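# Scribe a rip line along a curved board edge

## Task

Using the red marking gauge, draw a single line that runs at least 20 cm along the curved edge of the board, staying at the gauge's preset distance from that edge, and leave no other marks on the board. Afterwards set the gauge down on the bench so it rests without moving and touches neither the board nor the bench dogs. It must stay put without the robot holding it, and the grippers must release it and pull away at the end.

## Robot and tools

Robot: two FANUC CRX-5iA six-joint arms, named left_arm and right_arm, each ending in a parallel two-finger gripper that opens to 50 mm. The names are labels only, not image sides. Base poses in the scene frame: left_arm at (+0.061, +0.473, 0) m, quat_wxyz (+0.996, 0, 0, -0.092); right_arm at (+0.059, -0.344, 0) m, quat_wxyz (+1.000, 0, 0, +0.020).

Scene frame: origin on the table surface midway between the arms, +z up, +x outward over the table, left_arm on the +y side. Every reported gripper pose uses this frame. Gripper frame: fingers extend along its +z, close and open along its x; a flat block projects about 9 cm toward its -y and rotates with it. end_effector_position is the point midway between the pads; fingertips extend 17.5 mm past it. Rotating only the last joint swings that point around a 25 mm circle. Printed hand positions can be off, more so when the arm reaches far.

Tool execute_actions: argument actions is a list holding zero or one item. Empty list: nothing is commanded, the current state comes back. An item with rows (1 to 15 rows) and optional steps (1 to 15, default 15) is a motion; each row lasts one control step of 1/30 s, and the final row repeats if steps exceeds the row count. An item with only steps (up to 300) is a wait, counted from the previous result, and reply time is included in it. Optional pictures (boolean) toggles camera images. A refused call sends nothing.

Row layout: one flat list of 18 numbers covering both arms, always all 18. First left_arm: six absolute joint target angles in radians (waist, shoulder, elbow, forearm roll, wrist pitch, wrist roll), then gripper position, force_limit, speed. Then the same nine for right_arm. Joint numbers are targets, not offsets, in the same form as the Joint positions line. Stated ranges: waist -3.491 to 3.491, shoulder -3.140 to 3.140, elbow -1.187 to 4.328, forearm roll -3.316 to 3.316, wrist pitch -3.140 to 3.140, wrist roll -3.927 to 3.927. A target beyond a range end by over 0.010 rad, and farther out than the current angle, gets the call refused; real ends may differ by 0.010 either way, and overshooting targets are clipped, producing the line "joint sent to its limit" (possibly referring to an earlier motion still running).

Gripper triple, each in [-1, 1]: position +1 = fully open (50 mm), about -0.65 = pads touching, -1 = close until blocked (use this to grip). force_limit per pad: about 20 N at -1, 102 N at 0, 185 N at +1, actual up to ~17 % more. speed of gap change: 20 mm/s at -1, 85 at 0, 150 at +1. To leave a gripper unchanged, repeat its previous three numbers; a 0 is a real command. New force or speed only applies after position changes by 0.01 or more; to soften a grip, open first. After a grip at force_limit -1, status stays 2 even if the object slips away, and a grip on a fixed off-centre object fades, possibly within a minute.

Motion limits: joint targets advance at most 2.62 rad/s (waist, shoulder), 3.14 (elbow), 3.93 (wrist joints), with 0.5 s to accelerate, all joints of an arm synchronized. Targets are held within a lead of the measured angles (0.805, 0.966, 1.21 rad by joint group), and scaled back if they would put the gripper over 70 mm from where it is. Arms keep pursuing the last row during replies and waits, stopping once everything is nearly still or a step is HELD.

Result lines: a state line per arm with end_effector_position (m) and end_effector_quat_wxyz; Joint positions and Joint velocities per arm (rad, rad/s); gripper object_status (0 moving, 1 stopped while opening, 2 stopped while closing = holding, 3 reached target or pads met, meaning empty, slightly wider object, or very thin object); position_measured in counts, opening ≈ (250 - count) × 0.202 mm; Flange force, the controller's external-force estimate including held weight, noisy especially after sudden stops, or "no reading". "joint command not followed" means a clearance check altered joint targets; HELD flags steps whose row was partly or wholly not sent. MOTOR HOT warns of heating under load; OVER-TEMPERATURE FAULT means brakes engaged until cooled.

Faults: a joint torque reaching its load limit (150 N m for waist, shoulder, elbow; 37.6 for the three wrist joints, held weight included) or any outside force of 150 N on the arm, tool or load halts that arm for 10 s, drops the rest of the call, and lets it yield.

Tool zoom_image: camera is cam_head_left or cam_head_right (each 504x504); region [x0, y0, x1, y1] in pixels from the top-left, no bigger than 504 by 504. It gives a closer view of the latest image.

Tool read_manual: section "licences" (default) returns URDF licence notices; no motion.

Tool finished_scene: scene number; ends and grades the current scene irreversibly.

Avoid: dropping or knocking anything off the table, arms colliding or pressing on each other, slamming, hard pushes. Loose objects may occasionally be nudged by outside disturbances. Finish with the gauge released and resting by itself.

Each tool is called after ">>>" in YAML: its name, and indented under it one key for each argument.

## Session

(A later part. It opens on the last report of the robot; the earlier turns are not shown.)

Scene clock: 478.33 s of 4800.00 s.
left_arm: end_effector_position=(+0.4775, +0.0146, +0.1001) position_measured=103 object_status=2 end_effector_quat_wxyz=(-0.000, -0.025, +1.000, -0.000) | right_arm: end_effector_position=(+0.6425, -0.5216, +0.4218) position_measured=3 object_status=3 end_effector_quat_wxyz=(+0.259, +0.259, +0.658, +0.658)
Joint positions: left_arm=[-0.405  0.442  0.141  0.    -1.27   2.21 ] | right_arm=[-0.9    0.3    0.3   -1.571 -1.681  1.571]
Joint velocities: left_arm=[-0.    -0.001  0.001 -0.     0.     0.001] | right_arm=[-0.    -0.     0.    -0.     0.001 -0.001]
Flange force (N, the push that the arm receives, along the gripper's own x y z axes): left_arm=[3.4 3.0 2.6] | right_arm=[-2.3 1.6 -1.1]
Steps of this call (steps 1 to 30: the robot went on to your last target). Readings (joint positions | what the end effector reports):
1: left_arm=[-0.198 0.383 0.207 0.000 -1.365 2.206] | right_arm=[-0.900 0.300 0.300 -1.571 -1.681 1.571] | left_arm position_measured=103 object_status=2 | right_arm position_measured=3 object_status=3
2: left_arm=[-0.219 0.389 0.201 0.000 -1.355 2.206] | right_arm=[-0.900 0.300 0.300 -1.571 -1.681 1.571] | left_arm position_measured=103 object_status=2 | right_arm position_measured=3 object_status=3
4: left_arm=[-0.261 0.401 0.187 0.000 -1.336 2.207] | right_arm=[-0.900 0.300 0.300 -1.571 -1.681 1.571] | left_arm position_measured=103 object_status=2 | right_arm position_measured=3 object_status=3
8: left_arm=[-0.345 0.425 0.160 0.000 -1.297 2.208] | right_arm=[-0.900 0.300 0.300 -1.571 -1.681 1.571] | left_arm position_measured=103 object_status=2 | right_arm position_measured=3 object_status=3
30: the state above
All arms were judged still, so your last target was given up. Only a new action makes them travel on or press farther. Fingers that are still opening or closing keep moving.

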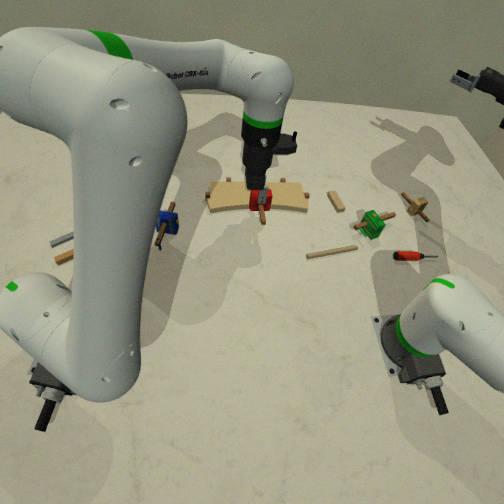

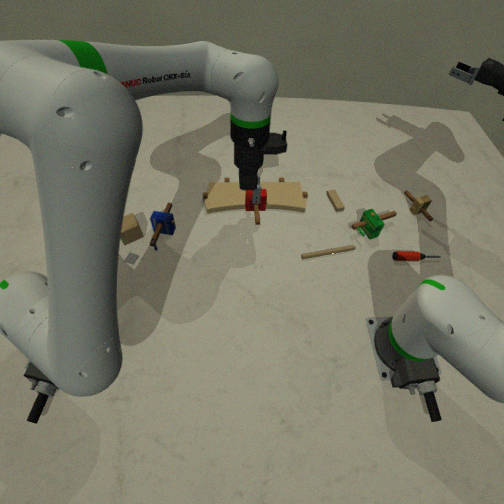

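>>> execute_actions:
  actions:
    - {"rows":[[-0.4046,0.4593,0.1165,0,-1.228,2.2096,-1,-0.2,-0.5,-0.9,0.3,0.3,-1.571,-1.681,1.571,1,-0.4,0]],"steps":12}
  pictures: false

>>> execute_actions:
  actions:
    - {"rows":[[-0.4046,0.4644,0.1091,0,-1.2155,2.2096,-1,-0.2,-0.5,-0.9,0.3,0.3,-1.571,-1.681,1.571,1,-0.4,0]],"steps":10}
  pictures: false

>>> execute_actions:
  actions:
    - {"rows":[[-0.4018,0.4693,0.1162,0,-1.2177,2.2068,-1,-0.2,-0.5,-0.9,0.3,0.3,-1.571,-1.681,1.571,1,-0.4,0]],"steps":10}
  pictures: false

>>> execute_actions:
  actions:
    - {"rows":[[-0.3999,0.4726,0.121,0,-1.2192,2.2049,-1,-0.2,-0.5,-0.9,0.3,0.3,-1.571,-1.681,1.571,1,-0.4,0]],"steps":10}
  pictures: false

Scene clock: 490.20 s of 4800.00 s.
left_arm: end_effector_position=(+0.4780, +0.0143, +0.0800) position_measured=103 object_status=2 end_effector_quat_wxyz=(+0.000, -0.025, +1.000, +0.000) | right_arm: end_effector_position=(+0.6425, -0.5216, +0.4218) position_measured=3 object_status=3 end_effector_quat_wxyz=(+0.259, +0.259, +0.658, +0.658)
Joint positions: left_arm=[-0.405  0.459  0.117 -0.    -1.228  2.21 ] | right_arm=[-0.9    0.3    0.3   -1.571 -1.681  1.571]
Joint velocities: left_arm=[ 0.001  0.001 -0.002  0.     0.001  0.001] | right_arm=[ 0.     0.    -0.    -0.     0.001  0.002]
Flange force (N, the push that the arm receives, along the gripper's own x y z axes): left_arm=[1.9 -0.2 1.6] | right_arm=[-2.0 1.9 -1.2]
Steps of this call (steps 1 to 90: nothing new was sent; then 8.47 s passed at rest; steps 91 to 102: all 12 steps of this action). Readings (joint positions | what the end effector reports):
91: left_arm=[-0.405 0.443 0.141 -0.000 -1.269 2.210] | right_arm=[-0.900 0.300 0.300 -1.571 -1.681 1.571] | left_arm position_measured=103 object_status=2 | right_arm position_measured=3 object_status=3
92: left_arm=[-0.405 0.445 0.137 -0.000 -1.262 2.210] | right_arm=[-0.900 0.300 0.300 -1.571 -1.681 1.571] | left_arm position_measured=103 object_status=2 | right_arm position_measured=3 object_status=3
94: left_arm=[-0.405 0.455 0.122 -0.000 -1.239 2.210] | right_arm=[-0.900 0.300 0.300 -1.571 -1.681 1.571] | left_arm position_measured=103 object_status=2 | right_arm position_measured=3 object_status=3
98: left_arm=[-0.405 0.459 0.117 -0.000 -1.229 2.210] | right_arm=[-0.900 0.300 0.300 -1.571 -1.681 1.571] | left_arm position_measured=103 object_status=2 | right_arm position_measured=3 object_status=3
102: the state above

Scene clock: 490.53 s of 4800.00 s.
left_arm: end_effector_position=(+0.4780, +0.0142, +0.0740) position_measured=103 object_status=2 end_effector_quat_wxyz=(+0.000, -0.025, +1.000, -0.000) | right_arm: end_effector_position=(+0.6425, -0.5216, +0.4218) position_measured=3 object_status=3 end_effector_quat_wxyz=(+0.259, +0.259, +0.658, +0.658)
Joint positions: left_arm=[-0.405  0.464  0.109 -0.    -1.216  2.21 ] | right_arm=[-0.9    0.3    0.3   -1.571 -1.681  1.571]
Joint velocities: left_arm=[ 0.     0.    -0.001  0.001  0.001 -0.001] | right_arm=[ 0.    -0.     0.001 -0.001 -0.001 -0.   ]
Flange force (N, the push that the arm receives, along the gripper's own x y z axes): left_arm=[2.0 2.1 1.7] | right_arm=[-2.7 2.0 -1.8]
Steps of this call (steps 1 to 10: all 10 steps of this action). Readings (joint positions | what the end effector reports):
1: left_arm=[-0.405 0.460 0.116 -0.000 -1.227 2.210] | right_arm=[-0.900 0.300 0.300 -1.571 -1.681 1.571] | left_arm position_measured=103 object_status=2 | right_arm position_measured=3 object_status=3
2: left_arm=[-0.405 0.461 0.114 -0.000 -1.223 2.210] | right_arm=[-0.900 0.300 0.300 -1.571 -1.681 1.571] | left_arm position_measured=103 object_status=2 | right_arm position_measured=3 object_status=3
4: left_arm=[-0.405 0.464 0.110 -0.000 -1.218 2.210] | right_arm=[-0.900 0.300 0.300 -1.571 -1.681 1.571] | left_arm position_measured=103 object_status=2 | right_arm position_measured=3 object_status=3
8: left_arm=[-0.405 0.464 0.109 -0.000 -1.216 2.210] | right_arm=[-0.900 0.300 0.300 -1.571 -1.681 1.571] | left_arm position_measured=103 object_status=2 | right_arm position_measured=3 object_status=3
10: the state above

Scene clock: 490.87 s of 4800.00 s.
left_arm: end_effector_position=(+0.4810, +0.0142, +0.0740) position_measured=103 object_status=2 end_effector_quat_wxyz=(-0.000, -0.025, +1.000, -0.000) | right_arm: end_effector_position=(+0.6425, -0.5216, +0.4218) position_measured=3 object_status=3 end_effector_quat_wxyz=(+0.259, +0.259, +0.658, +0.658)
Joint positions: left_arm=[-0.402  0.469  0.116  0.    -1.218  2.207] | right_arm=[-0.9    0.3    0.3   -1.571 -1.681  1.571]
Joint velocities: left_arm=[-0.    -0.     0.001 -0.001 -0.    -0.001] | right_arm=[ 0.    -0.    -0.    -0.001  0.     0.001]
Flange force (N, the push that the arm receives, along the gripper's own x y z axes): left_arm=[2.8 2.7 4.1] | right_arm=[-1.3 2.4 -2.2]
Steps of this call (steps 1 to 10: all 10 steps of this action). Readings (joint positions | what the end effector reports):
1: left_arm=[-0.405 0.465 0.109 0.000 -1.216 2.210] | right_arm=[-0.900 0.300 0.300 -1.571 -1.681 1.571] | left_arm position_measured=103 object_status=2 | right_arm position_measured=3 object_status=3
2: left_arm=[-0.404 0.466 0.112 0.000 -1.216 2.209] | right_arm=[-0.900 0.300 0.300 -1.571 -1.681 1.571] | left_arm position_measured=103 object_status=2 | right_arm position_measured=3 object_status=3
4: left_arm=[-0.403 0.469 0.115 0.000 -1.217 2.208] | right_arm=[-0.900 0.300 0.300 -1.571 -1.681 1.571] | left_arm position_measured=103 object_status=2 | right_arm position_measured=3 object_status=3
8: left_arm=[-0.402 0.469 0.116 0.000 -1.218 2.207] | right_arm=[-0.900 0.300 0.300 -1.571 -1.681 1.571] | left_arm position_measured=103 object_status=2 | right_arm position_measured=3 object_status=3
10: the state above

Scene clock: 491.20 s of 4800.00 s.
left_arm: end_effector_position=(+0.4830, +0.0142, +0.0740) position_measured=103 object_status=2 end_effector_quat_wxyz=(-0.000, -0.025, +1.000, -0.000) | right_arm: end_effector_position=(+0.6425, -0.5216, +0.4218) position_measured=3 object_status=3 end_effector_quat_wxyz=(+0.259, +0.259, +0.658, +0.658)
Joint positions: left_arm=[-0.4    0.473  0.121  0.    -1.219  2.205] | right_arm=[-0.9    0.3    0.3   -1.571 -1.681  1.571]
Joint velocities: left_arm=[-0.002  0.001 -0.001 -0.    -0.    -0.   ] | right_arm=[ 0.    -0.    -0.001 -0.001 -0.001 -0.001]
Flange force (N, the push that the arm receives, along the gripper's own x y z axes): left_arm=[2.9 1.6 1.7] | right_arm=[-1.5 3.2 -1.9]
Steps of this call (steps 1 to 10: all 10 steps of this action). Readings (joint positions | what the end effector reports):
1: left_arm=[-0.402 0.470 0.117 0.000 -1.218 2.207] | right_arm=[-0.900 0.300 0.300 -1.571 -1.681 1.571] | left_arm position_measured=103 object_status=2 | right_arm position_measured=3 object_status=3
2: left_arm=[-0.401 0.471 0.118 0.000 -1.218 2.206] | right_arm=[-0.900 0.300 0.300 -1.571 -1.681 1.571] | left_arm position_measured=103 object_status=2 | right_arm position_measured=3 object_status=3
4: left_arm=[-0.400 0.472 0.120 0.000 -1.219 2.205] | right_arm=[-0.900 0.300 0.300 -1.571 -1.681 1.571] | left_arm position_measured=103 object_status=2 | right_arm position_measured=3 object_status=3
8: left_arm=[-0.400 0.473 0.121 0.000 -1.219 2.205] | right_arm=[-0.900 0.300 0.300 -1.571 -1.681 1.571] | left_arm position_measured=103 object_status=2 | right_arm position_measured=3 object_status=3
10: the state above

>>> execute_actions:
  actions:
    - {"rows":[[-0.3985,0.475,0.1245,0,-1.2203,2.2035,-1,-0.2,-0.5,-0.9,0.3,0.3,-1.571,-1.681,1.571,1,-0.4,0]],"steps":8}
  pictures: false

>>> execute_actions:
  actions:
    - {"rows":[[-0.3971,0.4774,0.1281,0,-1.2215,2.2021,-1,-0.2,-0.5,-0.9,0.3,0.3,-1.571,-1.681,1.571,1,-0.4,0]],"steps":8}
  pictures: false

>>> execute_actions:
  actions:
    - {"rows":[[-0.3957,0.4799,0.1317,0,-1.2226,2.2007,-1,-0.2,-0.5,-0.9,0.3,0.3,-1.571,-1.681,1.571,1,-0.4,0]],"steps":8}
  pictures: false

Scene clock: 501.03 s of 4800.00 s.
left_arm: end_effector_position=(+0.4845, +0.0143, +0.0740) position_measured=103 object_status=2 end_effector_quat_wxyz=(+0.000, -0.025, +1.000, +0.000) | right_arm: end_effector_position=(+0.6425, -0.5216, +0.4218) position_measured=3 object_status=3 end_effector_quat_wxyz=(+0.259, +0.259, +0.658, +0.658)
Joint positions: left_arm=[-0.399  0.475  0.124 -0.    -1.22   2.204] | right_arm=[-0.9    0.3    0.3   -1.571 -1.681  1.571]
Joint velocities: left_arm=[ 0.001  0.001  0.001 -0.    -0.    -0.001] | right_arm=[ 0. -0.  0. -0.  0. -0.]
Flange force (N, the push that the arm receives, along the gripper's own x y z axes): left_arm=[4.5 3.6 3.3] | right_arm=[-1.2 1.5 -1.2]
Steps of this call (steps 1 to 15: the robot went on to your last target; steps 16 to 90: nothing new was sent; then 6.57 s passed at rest; steps 91 to 98: all 8 steps of this action). Readings (joint positions | what the end effector reports):
91: left_arm=[-0.400 0.473 0.121 -0.000 -1.219 2.205] | right_arm=[-0.900 0.300 0.300 -1.571 -1.681 1.571] | left_arm position_measured=103 object_status=2 | right_arm position_measured=3 object_status=3
92: left_arm=[-0.399 0.474 0.123 -0.000 -1.220 2.204] | right_arm=[-0.900 0.300 0.300 -1.571 -1.681 1.571] | left_arm position_measured=103 object_status=2 | right_arm position_measured=3 object_status=3
94: left_arm=[-0.399 0.475 0.124 -0.000 -1.220 2.204] | right_arm=[-0.900 0.300 0.300 -1.571 -1.681 1.571] | left_arm position_measured=103 object_status=2 | right_arm position_measured=3 object_status=3
98: the state above

Scene clock: 501.30 s of 4800.00 s.
left_arm: end_effector_position=(+0.4860, +0.0143, +0.0740) position_measured=103 object_status=2 end_effector_quat_wxyz=(+0.000, -0.025, +1.000, +0.000) | right_arm: end_effector_position=(+0.6425, -0.5216, +0.4218) position_measured=3 object_status=3 end_effector_quat_wxyz=(+0.259, +0.259, +0.658, +0.658)
Joint positions: left_arm=[-0.397  0.477  0.128 -0.    -1.221  2.202] | right_arm=[-0.9    0.3    0.3   -1.571 -1.681  1.571]
Joint velocities: left_arm=[ 0.001  0.001  0.    -0.    -0.     0.002] | right_arm=[-0. -0.  0.  0. -0. -0.]
Flange force (N, the push that the arm receives, along the gripper's own x y z axes): left_arm=[2.9 3.2 1.8] | right_arm=[-1.4 2.3 -1.8]
Steps of this call (steps 1 to 8: all 8 steps of this action). Readings (joint positions | what the end effector reports):
1: left_arm=[-0.398 0.475 0.125 -0.000 -1.220 2.203] | right_arm=[-0.900 0.300 0.300 -1.571 -1.681 1.571] | left_arm position_measured=103 object_status=2 | right_arm position_measured=3 object_status=3
2: left_arm=[-0.398 0.476 0.126 -0.000 -1.221 2.203] | right_arm=[-0.900 0.300 0.300 -1.571 -1.681 1.571] | left_arm position_measured=103 object_status=2 | right_arm position_measured=3 object_status=3
4: left_arm=[-0.397 0.477 0.128 -0.000 -1.221 2.202] | right_arm=[-0.900 0.300 0.300 -1.571 -1.681 1.571] | left_arm position_measured=103 object_status=2 | right_arm position_measured=3 object_status=3
8: the state above

Scene clock: 501.57 s of 4800.00 s.
left_arm: end_effector_position=(+0.4875, +0.0143, +0.0740) position_measured=103 object_status=2 end_effector_quat_wxyz=(-0.000, -0.025, +1.000, +0.000) | right_arm: end_effector_position=(+0.6425, -0.5216, +0.4218) position_measured=3 object_status=3 end_effector_quat_wxyz=(+0.259, +0.259, +0.658, +0.658)
Joint positions: left_arm=[-0.396  0.48   0.132 -0.    -1.223  2.201] | right_arm=[-0.9    0.3    0.3   -1.571 -1.681  1.571]
Joint velocities: left_arm=[-0.     0.001  0.001  0.001 -0.    -0.002] | right_arm=[0.    0.    0.    0.    0.    0.001]
Flange force (N, the push that the arm receives, along the gripper's own x y z axes): left_arm=[3.2 1.9 3.0] | right_arm=[-2.0 2.1 -1.1]
Steps of this call (steps 1 to 8: all 8 steps of this action). Readings (joint positions | what the end effector reports):
1: left_arm=[-0.397 0.478 0.128 -0.000 -1.222 2.202] | right_arm=[-0.900 0.300 0.300 -1.571 -1.681 1.571] | left_arm position_measured=103 object_status=2 | right_arm position_measured=3 object_status=3
2: left_arm=[-0.397 0.478 0.130 -0.000 -1.222 2.201] | right_arm=[-0.900 0.300 0.300 -1.571 -1.681 1.571] | left_arm position_measured=103 object_status=2 | right_arm position_measured=3 object_status=3
4: left_arm=[-0.396 0.480 0.131 -0.000 -1.222 2.201] | right_arm=[-0.900 0.300 0.300 -1.571 -1.681 1.571] | left_arm position_measured=103 object_status=2 | right_arm position_measured=3 object_status=3
8: the state above

>>> execute_actions:
  actions:
    - {"rows":[[-0.3943,0.4823,0.1352,0,-1.2237,2.1993,-1,-0.2,-0.5,-0.9,0.3,0.3,-1.571,-1.681,1.571,1,-0.4,0]],"steps":8}
  pictures: false

>>> execute_actions:
  actions:
    - {"rows":[[-0.3929,0.4848,0.1388,0,-1.2248,2.1979,-1,-0.2,-0.5,-0.9,0.3,0.3,-1.571,-1.681,1.571,1,-0.4,0]],"steps":8}

>>> zoom_image:
  camera: "cam_head_right"
  region: [215,170,295,230]

Scene clock: 510.67 s of 4800.00 s.
left_arm: end_effector_position=(+0.4889, +0.0143, +0.0740) position_measured=103 object_status=2 end_effector_quat_wxyz=(+0.000, -0.025, +1.000, +0.000) | right_arm: end_effector_position=(+0.6425, -0.5216, +0.4218) position_measured=3 object_status=3 end_effector_quat_wxyz=(+0.259, +0.259, +0.658, +0.658)
Joint positions: left_arm=[-0.394  0.482  0.135 -0.    -1.224  2.199] | right_arm=[-0.9    0.3    0.3   -1.571 -1.681  1.571]
Joint velocities: left_arm=[-0.001  0.001  0.001 -0.001 -0.     0.001] | right_arm=[ 0.     0.     0.    -0.     0.002 -0.   ]
Flange force (N, the push that the arm receives, along the gripper's own x y z axes): left_arm=[4.3 2.9 2.6] | right_arm=[-0.3 1.7 -1.9]
Steps of this call (steps 1 to 15: the robot went on to your last target; steps 16 to 90: nothing new was sent; then 5.83 s passed at rest; steps 91 to 98: all 8 steps of this action). Readings (joint positions | what the end effector reports):
91: left_arm=[-0.396 0.480 0.132 -0.000 -1.223 2.201] | right_arm=[-0.900 0.300 0.300 -1.571 -1.681 1.571] | left_arm position_measured=103 object_status=2 | right_arm position_measured=3 object_status=3
92: left_arm=[-0.395 0.481 0.133 -0.000 -1.223 2.200] | right_arm=[-0.900 0.300 0.300 -1.571 -1.681 1.571] | left_arm position_measured=103 object_status=2 | right_arm position_measured=3 object_status=3
94: left_arm=[-0.395 0.482 0.135 -0.000 -1.224 2.200] | right_arm=[-0.900 0.300 0.300 -1.571 -1.681 1.571] | left_arm position_measured=103 object_status=2 | right_arm position_measured=3 object_status=3
98: the state above

Scene clock: 510.93 s of 4800.00 s.
left_arm: end_effector_position=(+0.4904, +0.0143, +0.0739) position_measured=103 object_status=2 end_effector_quat_wxyz=(-0.000, -0.025, +1.000, +0.000) | right_arm: end_effector_position=(+0.6425, -0.5216, +0.4218) position_measured=3 object_status=3 end_effector_quat_wxyz=(+0.259, +0.259, +0.658, +0.658)
Joint positions: left_arm=[-0.393  0.485  0.139 -0.    -1.225  2.198] | right_arm=[-0.9    0.3    0.3   -1.571 -1.681  1.571]
Joint velocities: left_arm=[ 0.001  0.     0.001  0.    -0.    -0.001] | right_arm=[-0.  0. -0. -0. -0.  0.]
Flange force (N, the push that the arm receives, along the gripper's own x y z axes): left_arm=[2.2 -0.6 1.5] | right_arm=[-3.3 1.8 -1.7]
Steps of this call (steps 1 to 8: all 8 steps of this action). Readings (joint positions | what the end effector reports):
1: left_arm=[-0.394 0.483 0.135 -0.000 -1.224 2.199] | right_arm=[-0.900 0.300 0.300 -1.571 -1.681 1.571] | left_arm position_measured=103 object_status=2 | right_arm position_measured=3 object_status=3
2: left_arm=[-0.394 0.483 0.137 -0.000 -1.224 2.199] | right_arm=[-0.900 0.300 0.300 -1.571 -1.681 1.571] | left_arm position_measured=103 object_status=2 | right_arm position_measured=3 object_status=3
4: left_arm=[-0.393 0.484 0.138 -0.000 -1.225 2.198] | right_arm=[-0.900 0.300 0.300 -1.571 -1.681 1.571] | left_arm position_measured=103 object_status=2 | right_arm position_measured=3 object_status=3
8: the state above

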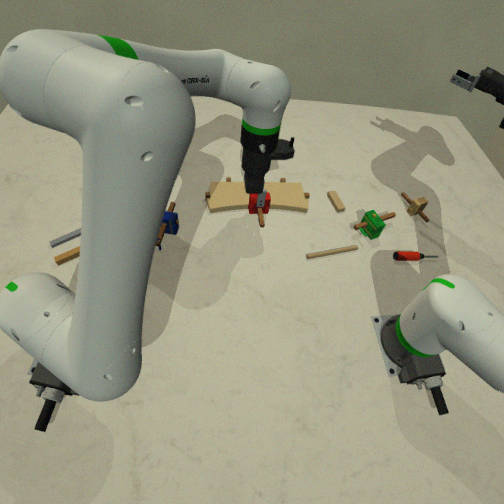

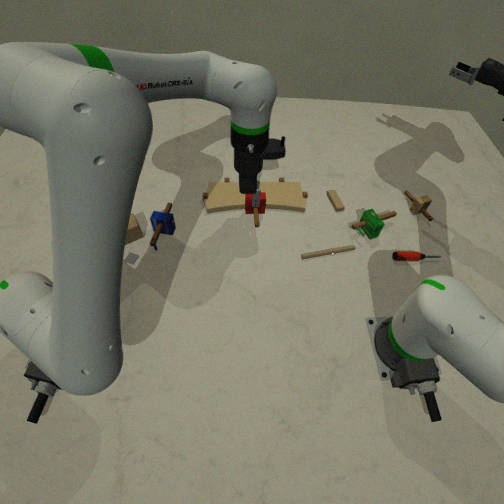

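Region (215, 170, 295, 230) of cam_head_right's 504x504 image, scaled by 6.300, with more detail than that image has; it fills the top 378 rows of this view, and the rest is white.

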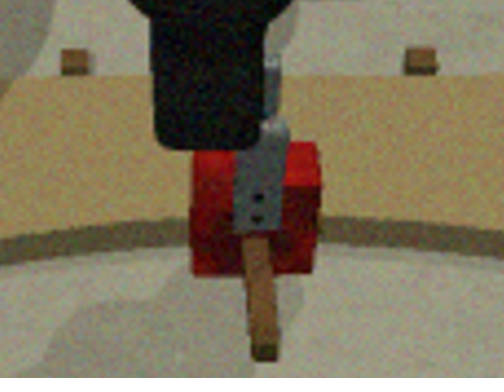

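>>> execute_actions:
  actions:
    - {"rows":[[-0.3915,0.4872,0.1424,0,-1.226,2.1965,-1,-0.2,-0.5,-0.9,0.3,0.3,-1.571,-1.681,1.571,1,-0.4,0]],"steps":8}
  pictures: false

>>> execute_actions:
  actions:
    - {"rows":[[-0.3901,0.4897,0.146,0,-1.2271,2.1951,-1,-0.2,-0.5,-0.9,0.3,0.3,-1.571,-1.681,1.571,1,-0.4,0]],"steps":8}
  pictures: false

>>> execute_actions:
  actions:
    - {"rows":[[-0.3892,0.4913,0.1484,0,-1.2279,2.1942,-1,-0.2,-0.5,-0.9,0.3,0.3,-1.571,-1.681,1.571,1,-0.4,0]],"steps":8}
  pictures: false

Scene clock: 519.67 s of 4800.00 s.
left_arm: end_effector_position=(+0.4919, +0.0144, +0.0739) position_measured=103 object_status=2 end_effector_quat_wxyz=(+0.000, -0.025, +1.000, +0.000) | right_arm: end_effector_position=(+0.6425, -0.5216, +0.4218) position_measured=3 object_status=3 end_effector_quat_wxyz=(+0.259, +0.259, +0.658, +0.658)
Joint positions: left_arm=[-0.392  0.487  0.142 -0.    -1.226  2.197] | right_arm=[-0.9    0.3    0.3   -1.571 -1.681  1.571]
Joint velocities: left_arm=[-0.001 -0.     0.001  0.    -0.    -0.001] | right_arm=[-0.     0.001  0.     0.    -0.    -0.001]
Flange force (N, the push that the arm receives, along the gripper's own x y z axes): left_arm=[3.4 1.2 1.5] | right_arm=[-1.4 2.5 -1.3]
Steps of this call (steps 1 to 15: the robot went on to your last target; steps 16 to 90: nothing new was sent; then 5.47 s passed at rest; steps 91 to 98: all 8 steps of this action). Readings (joint positions | what the end effector reports):
91: left_arm=[-0.393 0.485 0.139 -0.000 -1.225 2.198] | right_arm=[-0.900 0.300 0.300 -1.571 -1.681 1.571] | left_arm position_measured=103 object_status=2 | right_arm position_measured=3 object_status=3
92: left_arm=[-0.392 0.486 0.140 -0.000 -1.225 2.197] | right_arm=[-0.900 0.300 0.300 -1.571 -1.681 1.571] | left_arm position_measured=103 object_status=2 | right_arm position_measured=3 object_status=3
94: left_arm=[-0.392 0.487 0.142 -0.000 -1.226 2.197] | right_arm=[-0.900 0.300 0.300 -1.571 -1.681 1.571] | left_arm position_measured=103 object_status=2 | right_arm position_measured=3 object_status=3
98: the state above

Scene clock: 519.93 s of 4800.00 s.
left_arm: end_effector_position=(+0.4934, +0.0144, +0.0739) position_measured=103 object_status=2 end_effector_quat_wxyz=(-0.000, -0.025, +1.000, +0.000) | right_arm: end_effector_position=(+0.6425, -0.5216, +0.4218) position_measured=3 object_status=3 end_effector_quat_wxyz=(+0.259, +0.259, +0.658, +0.658)
Joint positions: left_arm=[-0.39   0.49   0.146 -0.    -1.227  2.195] | right_arm=[-0.9    0.3    0.3   -1.571 -1.681  1.571]
Joint velocities: left_arm=[-0.     0.002  0.001  0.001 -0.     0.001] | right_arm=[ 0.     0.    -0.    -0.     0.001 -0.002]
Flange force (N, the push that the arm receives, along the gripper's own x y z axes): left_arm=[0.9 -0.4 0.7] | right_arm=[-3.3 2.0 -1.6]
Steps of this call (steps 1 to 8: all 8 steps of this action). Readings (joint positions | what the end effector reports):
1: left_arm=[-0.391 0.487 0.143 -0.000 -1.226 2.196] | right_arm=[-0.900 0.300 0.300 -1.571 -1.681 1.571] | left_arm position_measured=103 object_status=2 | right_arm position_measured=3 object_status=3
2: left_arm=[-0.391 0.488 0.144 -0.000 -1.226 2.196] | right_arm=[-0.900 0.300 0.300 -1.571 -1.681 1.571] | left_arm position_measured=103 object_status=2 | right_arm position_measured=3 object_status=3
4: left_arm=[-0.390 0.489 0.145 -0.000 -1.227 2.195] | right_arm=[-0.900 0.300 0.300 -1.571 -1.681 1.571] | left_arm position_measured=103 object_status=2 | right_arm position_measured=3 object_status=3
8: the state above

Scene clock: 520.20 s of 4800.00 s.
left_arm: end_effector_position=(+0.4944, +0.0144, +0.0739) position_measured=103 object_status=2 end_effector_quat_wxyz=(-0.000, -0.025, +1.000, +0.000) | right_arm: end_effector_position=(+0.6425, -0.5216, +0.4218) position_measured=3 object_status=3 end_effector_quat_wxyz=(+0.259, +0.259, +0.658, +0.658)
Joint positions: left_arm=[-0.389  0.491  0.148  0.    -1.228  2.194] | right_arm=[-0.9    0.3    0.3   -1.571 -1.681  1.571]
Joint velocities: left_arm=[-0.001  0.001 -0.001 -0.001  0.     0.001] | right_arm=[ 0.     0.     0.     0.    -0.001 -0.001]
Flange force (N, the push that the arm receives, along the gripper's own x y z axes): left_arm=[6.0 3.7 1.4] | right_arm=[-1.9 2.0 -1.5]
Steps of this call (steps 1 to 8: all 8 steps of this action). Readings (joint positions | what the end effector reports):
1: left_arm=[-0.390 0.490 0.146 -0.000 -1.227 2.195] | right_arm=[-0.900 0.300 0.300 -1.571 -1.681 1.571] | left_arm position_measured=103 object_status=2 | right_arm position_measured=3 object_status=3
2: left_arm=[-0.390 0.490 0.147 0.000 -1.227 2.195] | right_arm=[-0.900 0.300 0.300 -1.571 -1.681 1.571] | left_arm position_measured=103 object_status=2 | right_arm position_measured=3 object_status=3
4: left_arm=[-0.389 0.491 0.148 0.000 -1.228 2.194] | right_arm=[-0.900 0.300 0.300 -1.571 -1.681 1.571] | left_arm position_measured=103 object_status=2 | right_arm position_measured=3 object_status=3
8: the state above

>>> execute_actions:
  actions:
    - {"rows":[[-0.3883,0.4929,0.1508,0,-1.2287,2.1933,-1,-0.2,-0.5,-0.9,0.3,0.3,-1.571,-1.681,1.571,1,-0.4,0]],"steps":8}
  pictures: false

>>> execute_actions:
  actions:
    - {"rows":[[-0.3874,0.4946,0.1532,0,-1.2294,2.1924,-1,-0.2,-0.5,-0.9,0.3,0.3,-1.571,-1.681,1.571,1,-0.4,0]],"steps":8}
  pictures: false

Scene clock: 528.60 s of 4800.00 s.
left_arm: end_effector_position=(+0.4953, +0.0144, +0.0739) position_measured=103 object_status=2 end_effector_quat_wxyz=(-0.000, -0.025, +1.000, +0.000) | right_arm: end_effector_position=(+0.6425, -0.5216, +0.4218) position_measured=3 object_status=3 end_effector_quat_wxyz=(+0.259, +0.259, +0.658, +0.658)
Joint positions: left_arm=[-0.388  0.493  0.151  0.    -1.229  2.193] | right_arm=[-0.9    0.3    0.3   -1.571 -1.681  1.571]
Joint velocities: left_arm=[ 0.003  0.001  0.002  0.    -0.    -0.001] | right_arm=[ 0.     0.     0.001 -0.     0.001 -0.002]
Flange force (N, the push that the arm receives, along the gripper's own x y z axes): left_arm=[22.2 3.4 -6.1] | right_arm=[-3.3 2.3 -1.5]
Steps of this call (steps 1 to 15: the robot went on to your last target; steps 16 to 90: nothing new was sent; then 5.13 s passed at rest; steps 91 to 98: all 8 steps of this action). Readings (joint positions | what the end effector reports):
91: left_arm=[-0.389 0.491 0.149 0.000 -1.228 2.194] | right_arm=[-0.900 0.300 0.300 -1.571 -1.681 1.571] | left_arm position_measured=103 object_status=2 | right_arm position_measured=3 object_status=3
92: left_arm=[-0.389 0.492 0.149 0.000 -1.228 2.194] | right_arm=[-0.900 0.300 0.300 -1.571 -1.681 1.571] | left_arm position_measured=103 object_status=2 | right_arm position_measured=3 object_status=3
94: left_arm=[-0.389 0.493 0.150 0.000 -1.229 2.193] | right_arm=[-0.900 0.300 0.300 -1.571 -1.681 1.571] | left_arm position_measured=103 object_status=2 | right_arm position_measured=3 object_status=3
98: the state above

Scene clock: 528.87 s of 4800.00 s.
left_arm: end_effector_position=(+0.4962, +0.0144, +0.0739) position_measured=103 object_status=2 end_effector_quat_wxyz=(-0.000, -0.025, +1.000, +0.000) | right_arm: end_effector_position=(+0.6425, -0.5216, +0.4218) position_measured=3 object_status=3 end_effector_quat_wxyz=(+0.259, +0.259, +0.658, +0.658)
Joint positions: left_arm=[-0.387  0.495  0.153  0.    -1.23   2.192] | right_arm=[-0.9    0.3    0.3   -1.571 -1.681  1.571]
Joint velocities: left_arm=[ 0.     0.002  0.002 -0.    -0.    -0.001] | right_arm=[-0.    -0.001 -0.     0.    -0.     0.001]
Flange force (N, the push that the arm receives, along the gripper's own x y z axes): left_arm=[45.8 15.2 -18.6] | right_arm=[-2.2 1.6 -1.0]
Steps of this call (steps 1 to 8: all 8 steps of this action). Readings (joint positions | what the end effector reports):
1: left_arm=[-0.388 0.493 0.151 0.000 -1.229 2.193] | right_arm=[-0.900 0.300 0.300 -1.571 -1.681 1.571] | left_arm position_measured=103 object_status=2 | right_arm position_measured=3 object_status=3
2: left_arm=[-0.388 0.494 0.152 0.000 -1.229 2.193] | right_arm=[-0.900 0.300 0.300 -1.571 -1.681 1.571] | left_arm position_measured=103 object_status=2 | right_arm position_measured=3 object_status=3
4: left_arm=[-0.388 0.494 0.153 0.000 -1.230 2.192] | right_arm=[-0.900 0.300 0.300 -1.571 -1.681 1.571] | left_arm position_measured=103 object_status=2 | right_arm position_measured=3 object_status=3
8: the state above

>>> execute_actions:
  actions:
    - {"rows":[[-0.4046,0.4644,0.1091,0,-1.2155,2.2096,-1,-0.2,-0.5,-0.9,0.3,0.3,-1.571,-1.681,1.571,1,-0.4,0]],"steps":10}
  pictures: false

>>> execute_actions:
  actions:
    - {"rows":[[-0.2359,0.279,-0.1457,0,-1.1461,2.2009,-1,-0.2,-0.5,-0.9,0.3,0.3,-1.571,-1.681,1.571,1,-0.4,0]]}
  pictures: false

>>> execute_actions:
  actions:
    - {"rows":[[-0.2343,0.2826,-0.141,0,-1.1472,2.1993,-1,-0.2,-0.5,-0.9,0.3,0.3,-1.571,-1.681,1.571,1,-0.4,0]],"steps":12}
  pictures: false

>>> execute_actions:
  actions:
    - {"rows":[[-0.2327,0.2862,-0.1363,0,-1.1483,2.1977,-1,-0.2,-0.5,-0.9,0.3,0.3,-1.571,-1.681,1.571,1,-0.4,0]],"steps":8}

>>> zoom_image:
  camera: "cam_head_right"
  region: [190,170,290,240]

Scene clock: 551.33 s of 4800.00 s.
left_arm: end_effector_position=(+0.4782, +0.0143, +0.0740) position_measured=103 object_status=2 end_effector_quat_wxyz=(+0.000, -0.025, +1.000, +0.000) | right_arm: end_effector_position=(+0.6425, -0.5216, +0.4218) position_measured=3 object_status=3 end_effector_quat_wxyz=(+0.259, +0.259, +0.658, +0.658)
Joint positions: left_arm=[-0.404  0.465  0.109 -0.    -1.216  2.21 ] | right_arm=[-0.9    0.3    0.3   -1.571 -1.681  1.571]
Joint velocities: left_arm=[-0.003 -0.003 -0.005  0.002  0.001  0.002] | right_arm=[-0.     0.    -0.     0.    -0.001 -0.   ]
Flange force (N, the push that the arm receives, along the gripper's own x y z axes): left_arm=[0.1 -1.4 1.7] | right_arm=[-2.8 2.0 -1.6]
Steps of this call (steps 1 to 15: the robot went on to your last target; steps 16 to 90: nothing new was sent; then 19.13 s passed at rest; steps 91 to 100: all 10 steps of this action). Readings (joint positions | what the end effector reports):
91: left_arm=[-0.387 0.494 0.153 -0.000 -1.229 2.193] | right_arm=[-0.900 0.300 0.300 -1.571 -1.681 1.571] | left_arm position_measured=103 object_status=2 | right_arm position_measured=3 object_status=3
92: left_arm=[-0.389 0.491 0.147 -0.000 -1.226 2.195] | right_arm=[-0.900 0.300 0.300 -1.571 -1.681 1.571] | left_arm position_measured=103 object_status=2 | right_arm position_measured=3 object_status=3
94: left_arm=[-0.398 0.475 0.124 -0.001 -1.219 2.204] | right_arm=[-0.900 0.300 0.300 -1.571 -1.681 1.571] | left_arm position_measured=103 object_status=2 | right_arm position_measured=3 object_status=3
98: left_arm=[-0.404 0.465 0.110 -0.000 -1.216 2.209] | right_arm=[-0.900 0.300 0.300 -1.571 -1.681 1.571] | left_arm position_measured=103 object_status=2 | right_arm position_measured=3 object_status=3
100: the state above

Scene clock: 551.83 s of 4800.00 s.
left_arm: end_effector_position=(+0.4741, +0.1239, +0.0741) position_measured=103 object_status=2 end_effector_quat_wxyz=(+0.000, -0.105, +0.995, -0.000) | right_arm: end_effector_position=(+0.6425, -0.5216, +0.4218) position_measured=3 object_status=3 end_effector_quat_wxyz=(+0.259, +0.259, +0.658, +0.658)
Joint positions: left_arm=[-0.236  0.279 -0.145  0.    -1.146  2.201] | right_arm=[-0.9    0.3    0.3   -1.571 -1.681  1.571]
Joint velocities: left_arm=[ 0.005 -0.004 -0.009 -0.     0.002 -0.001] | right_arm=[ 0.     0.    -0.    -0.    -0.001  0.   ]
Flange force (N, the push that the arm receives, along the gripper's own x y z axes): left_arm=[2.0 4.0 0.8] | right_arm=[-1.1 1.5 -0.9]
Steps of this call (steps 1 to 15: all 15 steps of this action). Readings (joint positions | what the end effector reports):
1: left_arm=[-0.404 0.464 0.109 0.000 -1.215 2.210] | right_arm=[-0.900 0.300 0.300 -1.571 -1.681 1.571] | left_arm position_measured=103 object_status=2 | right_arm position_measured=3 object_status=3
2: left_arm=[-0.401 0.460 0.103 0.000 -1.214 2.210] | right_arm=[-0.900 0.300 0.300 -1.571 -1.681 1.571] | left_arm position_measured=103 object_status=2 | right_arm position_measured=3 object_status=3
4: left_arm=[-0.379 0.437 0.071 0.000 -1.205 2.208] | right_arm=[-0.900 0.300 0.300 -1.571 -1.681 1.571] | left_arm position_measured=103 object_status=2 | right_arm position_measured=3 object_status=3
8: left_arm=[-0.298 0.347 -0.052 0.000 -1.172 2.204] | right_arm=[-0.900 0.300 0.300 -1.571 -1.681 1.571] | left_arm position_measured=103 object_status=2 | right_arm position_measured=3 object_status=3
15: the state above

Scene clock: 552.23 s of 4800.00 s.
left_arm: end_effector_position=(+0.4760, +0.1242, +0.0740) position_measured=103 object_status=2 end_effector_quat_wxyz=(+0.000, -0.105, +0.994, -0.000) | right_arm: end_effector_position=(+0.6425, -0.5216, +0.4218) position_measured=3 object_status=3 end_effector_quat_wxyz=(+0.259, +0.259, +0.658, +0.658)
Joint positions: left_arm=[-0.234  0.283 -0.141  0.    -1.147  2.199] | right_arm=[-0.9    0.3    0.3   -1.571 -1.681  1.571]
Joint velocities: left_arm=[ 0.001  0.001 -0.001 -0.    -0.    -0.001] | right_arm=[ 0.     0.     0.     0.001 -0.001 -0.001]
Flange force (N, the push that the arm receives, along the gripper's own x y z axes): left_arm=[1.9 0.1 1.5] | right_arm=[-1.5 2.2 -1.4]
Steps of this call (steps 1 to 12: all 12 steps of this action). Readings (joint positions | what the end effector reports):
1: left_arm=[-0.236 0.279 -0.145 0.000 -1.146 2.201] | right_arm=[-0.900 0.300 0.300 -1.571 -1.681 1.571] | left_arm position_measured=103 object_status=2 | right_arm position_measured=3 object_status=3
2: left_arm=[-0.235 0.280 -0.144 0.000 -1.146 2.200] | right_arm=[-0.900 0.300 0.300 -1.571 -1.681 1.571] | left_arm position_measured=103 object_status=2 | right_arm position_measured=3 object_status=3
4: left_arm=[-0.235 0.282 -0.142 0.000 -1.147 2.200] | right_arm=[-0.900 0.300 0.300 -1.571 -1.681 1.571] | left_arm position_measured=103 object_status=2 | right_arm position_measured=3 object_status=3
8: left_arm=[-0.234 0.282 -0.141 0.000 -1.147 2.199] | right_arm=[-0.900 0.300 0.300 -1.571 -1.681 1.571] | left_arm position_measured=103 object_status=2 | right_arm position_measured=3 object_status=3
12: the state above

Scene clock: 552.50 s of 4800.00 s.
left_arm: end_effector_position=(+0.4780, +0.1242, +0.0740) position_measured=103 object_status=2 end_effector_quat_wxyz=(-0.000, -0.105, +0.994, +0.000) | right_arm: end_effector_position=(+0.6425, -0.5216, +0.4218) position_measured=3 object_status=3 end_effector_quat_wxyz=(+0.259, +0.259, +0.658, +0.658)
Joint positions: left_arm=[-0.233  0.286 -0.136 -0.    -1.148  2.198] | right_arm=[-0.9    0.3    0.3   -1.571 -1.681  1.571]
Joint velocities: left_arm=[ 0.001  0.003  0.002 -0.    -0.     0.   ] | right_arm=[-0.    -0.     0.    -0.    -0.    -0.001]
Flange force (N, the push that the arm receives, along the gripper's own x y z axes): left_arm=[2.3 0.9 2.9] | right_arm=[-2.8 1.5 -0.8]
Steps of this call (steps 1 to 8: all 8 steps of this action). Readings (joint positions | what the end effector reports):
1: left_arm=[-0.234 0.283 -0.141 -0.000 -1.147 2.199] | right_arm=[-0.900 0.300 0.300 -1.571 -1.681 1.571] | left_arm position_measured=103 object_status=2 | right_arm position_measured=3 object_status=3
2: left_arm=[-0.234 0.284 -0.139 -0.000 -1.148 2.199] | right_arm=[-0.900 0.300 0.300 -1.571 -1.681 1.571] | left_arm position_measured=103 object_status=2 | right_arm position_measured=3 object_status=3
4: left_arm=[-0.233 0.286 -0.137 -0.000 -1.148 2.198] | right_arm=[-0.900 0.300 0.300 -1.571 -1.681 1.571] | left_arm position_measured=103 object_status=2 | right_arm position_measured=3 object_status=3
8: the state above

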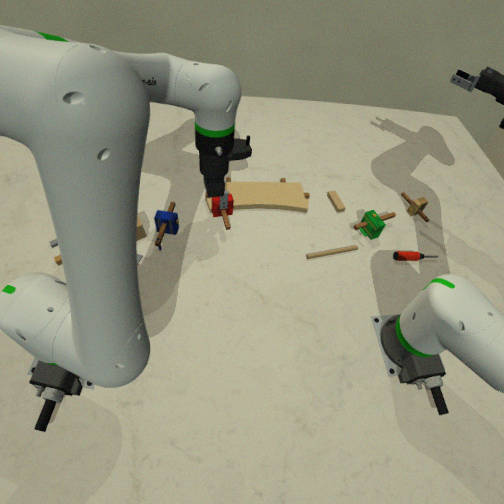

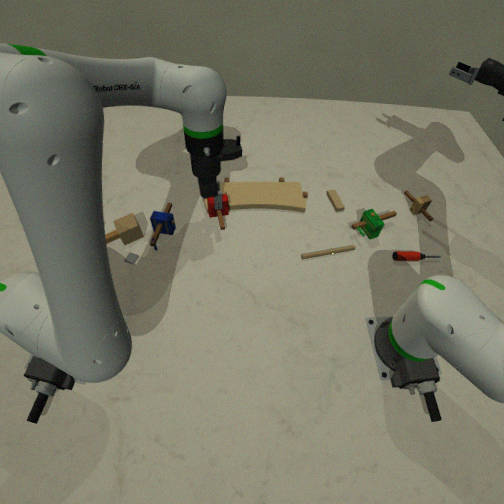

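Region (190, 170, 290, 240) of cam_head_right's 504x504 image, scaled by 5.040, with more detail than that image has; it fills the top 353 rows of this view, and the rest is white.

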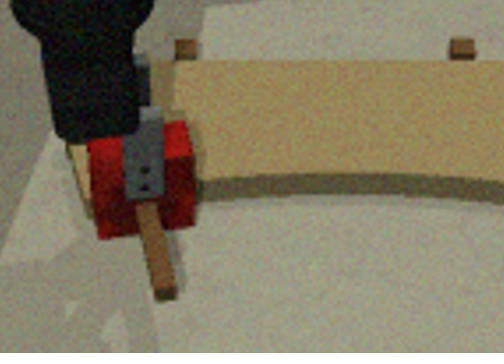

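>>> execute_actions:
  actions:
    - {"rows":[[-0.2315,0.2889,-0.1328,0,-1.1491,2.1965,-1,-0.2,-0.5,-0.9,0.3,0.3,-1.571,-1.681,1.571,1,-0.4,0]],"steps":8}
  pictures: false

>>> execute_actions:
  actions:
    - {"rows":[[-0.2303,0.2916,-0.1293,0,-1.1499,2.1953,-1,-0.2,-0.5,-0.9,0.3,0.3,-1.571,-1.681,1.571,1,-0.4,0]],"steps":8}
  pictures: false

>>> execute_actions:
  actions:
    - {"rows":[[-0.2291,0.2943,-0.1258,0,-1.1507,2.1941,-1,-0.2,-0.5,-0.9,0.3,0.3,-1.571,-1.681,1.571,1,-0.4,0]],"steps":8}
  pictures: false

Scene clock: 565.20 s of 4800.00 s.
left_arm: end_effector_position=(+0.4794, +0.1242, +0.0740) position_measured=103 object_status=2 end_effector_quat_wxyz=(-0.000, -0.105, +0.994, +0.000) | right_arm: end_effector_position=(+0.6425, -0.5216, +0.4218) position_measured=3 object_status=3 end_effector_quat_wxyz=(+0.259, +0.259, +0.658, +0.658)
Joint positions: left_arm=[-0.232  0.289 -0.133 -0.    -1.149  2.197] | right_arm=[-0.9    0.3    0.3   -1.571 -1.681  1.571]
Joint velocities: left_arm=[-0.001  0.002  0.    -0.     0.    -0.   ] | right_arm=[-0.    -0.     0.    -0.001 -0.    -0.001]
Flange force (N, the push that the arm receives, along the gripper's own x y z axes): left_arm=[15.5 4.5 -0.8] | right_arm=[-2.3 2.2 -1.9]
Steps of this call (steps 1 to 15: the robot went on to your last target; steps 16 to 90: nothing new was sent; then 9.43 s passed at rest; steps 91 to 98: all 8 steps of this action). Readings (joint positions | what the end effector reports):
91: left_arm=[-0.233 0.286 -0.136 -0.000 -1.148 2.198] | right_arm=[-0.900 0.300 0.300 -1.571 -1.681 1.571] | left_arm position_measured=103 object_status=2 | right_arm position_measured=3 object_status=3
92: left_arm=[-0.232 0.287 -0.135 -0.000 -1.149 2.197] | right_arm=[-0.900 0.300 0.300 -1.571 -1.681 1.571] | left_arm position_measured=103 object_status=2 | right_arm position_measured=3 object_status=3
94: left_arm=[-0.232 0.288 -0.133 -0.000 -1.149 2.197] | right_arm=[-0.900 0.300 0.300 -1.571 -1.681 1.571] | left_arm position_measured=103 object_status=2 | right_arm position_measured=3 object_status=3
98: the state above

Scene clock: 565.47 s of 4800.00 s.
left_arm: end_effector_position=(+0.4808, +0.1242, +0.0740) position_measured=103 object_status=2 end_effector_quat_wxyz=(-0.000, -0.105, +0.994, +0.000) | right_arm: end_effector_position=(+0.6425, -0.5216, +0.4218) position_measured=3 object_status=3 end_effector_quat_wxyz=(+0.259, +0.259, +0.658, +0.658)
Joint positions: left_arm=[-0.23   0.292 -0.129  0.    -1.15   2.195] | right_arm=[-0.9    0.3    0.3   -1.571 -1.681  1.571]
Joint velocities: left_arm=[ 0.002  0.002  0.001  0.    -0.    -0.   ] | right_arm=[-0.    -0.    -0.     0.     0.    -0.001]
Flange force (N, the push that the arm receives, along the gripper's own x y z axes): left_arm=[40.2 3.5 -11.5] | right_arm=[-3.2 2.2 -1.4]
Steps of this call (steps 1 to 8: all 8 steps of this action). Readings (joint positions | what the end effector reports):
1: left_arm=[-0.231 0.289 -0.133 -0.000 -1.149 2.196] | right_arm=[-0.900 0.300 0.300 -1.571 -1.681 1.571] | left_arm position_measured=103 object_status=2 | right_arm position_measured=3 object_status=3
2: left_arm=[-0.231 0.290 -0.131 -0.000 -1.150 2.196] | right_arm=[-0.900 0.300 0.300 -1.571 -1.681 1.571] | left_arm position_measured=103 object_status=2 | right_arm position_measured=3 object_status=3
4: left_arm=[-0.231 0.291 -0.130 0.000 -1.150 2.195] | right_arm=[-0.900 0.300 0.300 -1.571 -1.681 1.571] | left_arm position_measured=103 object_status=2 | right_arm position_measured=3 object_status=3
8: the state above

Scene clock: 565.73 s of 4800.00 s.
left_arm: end_effector_position=(+0.4823, +0.1242, +0.0740) position_measured=103 object_status=2 end_effector_quat_wxyz=(-0.000, -0.105, +0.994, -0.000) | right_arm: end_effector_position=(+0.6425, -0.5216, +0.4218) position_measured=3 object_status=3 end_effector_quat_wxyz=(+0.259, +0.259, +0.658, +0.658)
Joint positions: left_arm=[-0.229  0.294 -0.126  0.    -1.151  2.194] | right_arm=[-0.9    0.3    0.3   -1.571 -1.681  1.571]
Joint velocities: left_arm=[ 0.002  0.001  0.002  0.001  0.    -0.   ] | right_arm=[-0.     0.     0.     0.    -0.002 -0.   ]
Flange force (N, the push that the arm receives, along the gripper's own x y z axes): left_arm=[66.2 8.9 -21.0] | right_arm=[-2.8 2.1 -2.1]
Steps of this call (steps 1 to 8: all 8 steps of this action). Readings (joint positions | what the end effector reports):
1: left_arm=[-0.230 0.292 -0.129 0.000 -1.150 2.195] | right_arm=[-0.900 0.300 0.300 -1.571 -1.681 1.571] | left_arm position_measured=103 object_status=2 | right_arm position_measured=3 object_status=3
2: left_arm=[-0.230 0.293 -0.128 0.000 -1.150 2.195] | right_arm=[-0.900 0.300 0.300 -1.571 -1.681 1.571] | left_arm position_measured=103 object_status=2 | right_arm position_measured=3 object_status=3
4: left_arm=[-0.229 0.294 -0.127 0.000 -1.151 2.194] | right_arm=[-0.900 0.300 0.300 -1.571 -1.681 1.571] | left_arm position_measured=103 object_status=2 | right_arm position_measured=3 object_status=3
8: the state above

>>> execute_actions:
  actions:
    - {"rows":[[-0.2319,0.288,-0.134,0,-1.1488,2.1969,-1,-0.2,-0.5,-0.9,0.3,0.3,-1.571,-1.681,1.571,1,-0.4,0]],"steps":12}
  pictures: false

>>> execute_actions:
  actions:
    - {"rows":[[-0.2319,0.29,-0.1365,0,-1.1443,2.1969,-1,-0.2,-0.5,-0.9,0.3,0.3,-1.571,-1.681,1.571,1,-0.4,0]],"steps":10}
  pictures: false

>>> execute_actions:
  actions:
    - {"rows":[[-0.2319,0.2915,-0.1384,0,-1.1409,2.1969,-1,-0.2,-0.5,-0.9,0.3,0.3,-1.571,-1.681,1.571,1,-0.4,0]],"steps":10}
  pictures: false

>>> execute_actions:
  actions:
    - {"rows":[[-0.2319,0.293,-0.1402,0,-1.1376,2.1969,-1,-0.2,-0.5,-0.9,0.3,0.3,-1.571,-1.681,1.571,1,-0.4,0]],"steps":10}
  pictures: false

Scene clock: 584.03 s of 4800.00 s.
left_arm: end_effector_position=(+0.4791, +0.1244, +0.0739) position_measured=103 object_status=2 end_effector_quat_wxyz=(+0.000, -0.105, +0.994, +0.000) | right_arm: end_effector_position=(+0.6425, -0.5216, +0.4218) position_measured=3 object_status=3 end_effector_quat_wxyz=(+0.259, +0.259, +0.658, +0.658)
Joint positions: left_arm=[-0.232  0.288 -0.134 -0.    -1.149  2.197] | right_arm=[-0.9    0.3    0.3   -1.571 -1.681  1.571]
Joint velocities: left_arm=[-0.003 -0.001 -0.001 -0.001 -0.001 -0.   ] | right_arm=[ 0.     0.     0.    -0.     0.002  0.   ]
Flange force (N, the push that the arm receives, along the gripper's own x y z axes): left_arm=[7.4 -1.6 2.2] | right_arm=[-2.8 2.2 -1.7]
Steps of this call (steps 1 to 15: the robot went on to your last target; steps 16 to 90: nothing new was sent; then 14.90 s passed at rest; steps 91 to 102: all 12 steps of this action). Readings (joint positions | what the end effector reports):
91: left_arm=[-0.229 0.294 -0.126 -0.000 -1.151 2.194] | right_arm=[-0.900 0.300 0.300 -1.571 -1.681 1.571] | left_arm position_measured=103 object_status=2 | right_arm position_measured=3 object_status=3
92: left_arm=[-0.230 0.292 -0.129 -0.000 -1.149 2.195] | right_arm=[-0.900 0.300 0.300 -1.571 -1.681 1.571] | left_arm position_measured=103 object_status=2 | right_arm position_measured=3 object_status=3
94: left_arm=[-0.231 0.289 -0.132 -0.000 -1.148 2.196] | right_arm=[-0.900 0.300 0.300 -1.571 -1.681 1.571] | left_arm position_measured=103 object_status=2 | right_arm position_measured=3 object_status=3
98: left_arm=[-0.232 0.288 -0.134 -0.000 -1.148 2.197] | right_arm=[-0.900 0.300 0.300 -1.571 -1.681 1.571] | left_arm position_measured=103 object_status=2 | right_arm position_measured=3 object_status=3
102: the state above

Scene clock: 584.37 s of 4800.00 s.
left_arm: end_effector_position=(+0.4790, +0.1242, +0.0720) position_measured=103 object_status=2 end_effector_quat_wxyz=(+0.000, -0.105, +0.994, -0.000) | right_arm: end_effector_position=(+0.6425, -0.5216, +0.4218) position_measured=3 object_status=3 end_effector_quat_wxyz=(+0.259, +0.259, +0.658, +0.658)
Joint positions: left_arm=[-0.232  0.29  -0.136 -0.    -1.144  2.197] | right_arm=[-0.9    0.3    0.3   -1.571 -1.681  1.571]
Joint velocities: left_arm=[ 0.002  0.001 -0.001  0.     0.    -0.001] | right_arm=[-0. -0.  0. -0.  0.  0.]
Flange force (N, the push that the arm receives, along the gripper's own x y z axes): left_arm=[3.4 0.2 1.8] | right_arm=[-2.2 2.4 -1.9]
Steps of this call (steps 1 to 10: all 10 steps of this action). Readings (joint positions | what the end effector reports):
1: left_arm=[-0.232 0.288 -0.134 -0.000 -1.149 2.197] | right_arm=[-0.900 0.300 0.300 -1.571 -1.681 1.571] | left_arm position_measured=103 object_status=2 | right_arm position_measured=3 object_status=3
2: left_arm=[-0.232 0.288 -0.135 -0.000 -1.147 2.197] | right_arm=[-0.900 0.300 0.300 -1.571 -1.681 1.571] | left_arm position_measured=103 object_status=2 | right_arm position_measured=3 object_status=3
4: left_arm=[-0.232 0.289 -0.136 -0.000 -1.145 2.197] | right_arm=[-0.900 0.300 0.300 -1.571 -1.681 1.571] | left_arm position_measured=103 object_status=2 | right_arm position_measured=3 object_status=3
8: left_arm=[-0.232 0.290 -0.136 -0.000 -1.144 2.197] | right_arm=[-0.900 0.300 0.300 -1.571 -1.681 1.571] | left_arm position_measured=103 object_status=2 | right_arm position_measured=3 object_status=3
10: the state above

Scene clock: 584.70 s of 4800.00 s.
left_arm: end_effector_position=(+0.4790, +0.1242, +0.0705) position_measured=103 object_status=2 end_effector_quat_wxyz=(-0.000, -0.105, +0.994, -0.000) | right_arm: end_effector_position=(+0.6425, -0.5216, +0.4218) position_measured=3 object_status=3 end_effector_quat_wxyz=(+0.259, +0.259, +0.658, +0.658)
Joint positions: left_arm=[-0.232  0.291 -0.138  0.    -1.141  2.197] | right_arm=[-0.9    0.3    0.3   -1.571 -1.681  1.571]
Joint velocities: left_arm=[ 0.001  0.001 -0.001 -0.001  0.    -0.   ] | right_arm=[ 0.    -0.    -0.001  0.    -0.001 -0.   ]
Flange force (N, the push that the arm receives, along the gripper's own x y z axes): left_arm=[3.3 2.6 1.5] | right_arm=[-0.6 1.0 -1.1]
Steps of this call (steps 1 to 10: all 10 steps of this action). Readings (joint positions | what the end effector reports):
1: left_arm=[-0.232 0.290 -0.137 0.000 -1.144 2.197] | right_arm=[-0.900 0.300 0.300 -1.571 -1.681 1.571] | left_arm position_measured=103 object_status=2 | right_arm position_measured=3 object_status=3
2: left_arm=[-0.232 0.291 -0.137 0.000 -1.143 2.197] | right_arm=[-0.900 0.300 0.300 -1.571 -1.681 1.571] | left_arm position_measured=103 object_status=2 | right_arm position_measured=3 object_status=3
4: left_arm=[-0.232 0.291 -0.138 0.000 -1.141 2.197] | right_arm=[-0.900 0.300 0.300 -1.571 -1.681 1.571] | left_arm position_measured=103 object_status=2 | right_arm position_measured=3 object_status=3
8: left_arm=[-0.232 0.291 -0.138 0.000 -1.141 2.197] | right_arm=[-0.900 0.300 0.300 -1.571 -1.681 1.571] | left_arm position_measured=103 object_status=2 | right_arm position_measured=3 object_status=3
10: the state above

Scene clock: 585.03 s of 4800.00 s.
left_arm: end_effector_position=(+0.4790, +0.1242, +0.0690) position_measured=103 object_status=2 end_effector_quat_wxyz=(-0.000, -0.105, +0.994, -0.000) | right_arm: end_effector_position=(+0.6425, -0.5216, +0.4218) position_measured=3 object_status=3 end_effector_quat_wxyz=(+0.259, +0.259, +0.658, +0.658)
Joint positions: left_arm=[-0.232  0.293 -0.14   0.    -1.138  2.197] | right_arm=[-0.9    0.3    0.3   -1.571 -1.681  1.571]
Joint velocities: left_arm=[-0.001  0.002 -0.    -0.     0.     0.   ] | right_arm=[ 0.     0.001  0.    -0.     0.    -0.001]
Flange force (N, the push that the arm receives, along the gripper's own x y z axes): left_arm=[2.4 1.5 1.5] | right_arm=[-3.1 2.1 -1.0]
Steps of this call (steps 1 to 10: all 10 steps of this action). Readings (joint positions | what the end effector reports):
1: left_arm=[-0.232 0.292 -0.139 0.000 -1.141 2.197] | right_arm=[-0.900 0.300 0.300 -1.571 -1.681 1.571] | left_arm position_measured=103 object_status=2 | right_arm position_measured=3 object_status=3
2: left_arm=[-0.232 0.292 -0.139 0.000 -1.139 2.197] | right_arm=[-0.900 0.300 0.300 -1.571 -1.681 1.571] | left_arm position_measured=103 object_status=2 | right_arm position_measured=3 object_status=3
4: left_arm=[-0.232 0.293 -0.140 0.000 -1.138 2.197] | right_arm=[-0.900 0.300 0.300 -1.571 -1.681 1.571] | left_arm position_measured=103 object_status=2 | right_arm position_measured=3 object_status=3
8: left_arm=[-0.232 0.293 -0.140 0.000 -1.138 2.197] | right_arm=[-0.900 0.300 0.300 -1.571 -1.681 1.571] | left_arm position_measured=103 object_status=2 | right_arm position_measured=3 object_status=3
10: the state above


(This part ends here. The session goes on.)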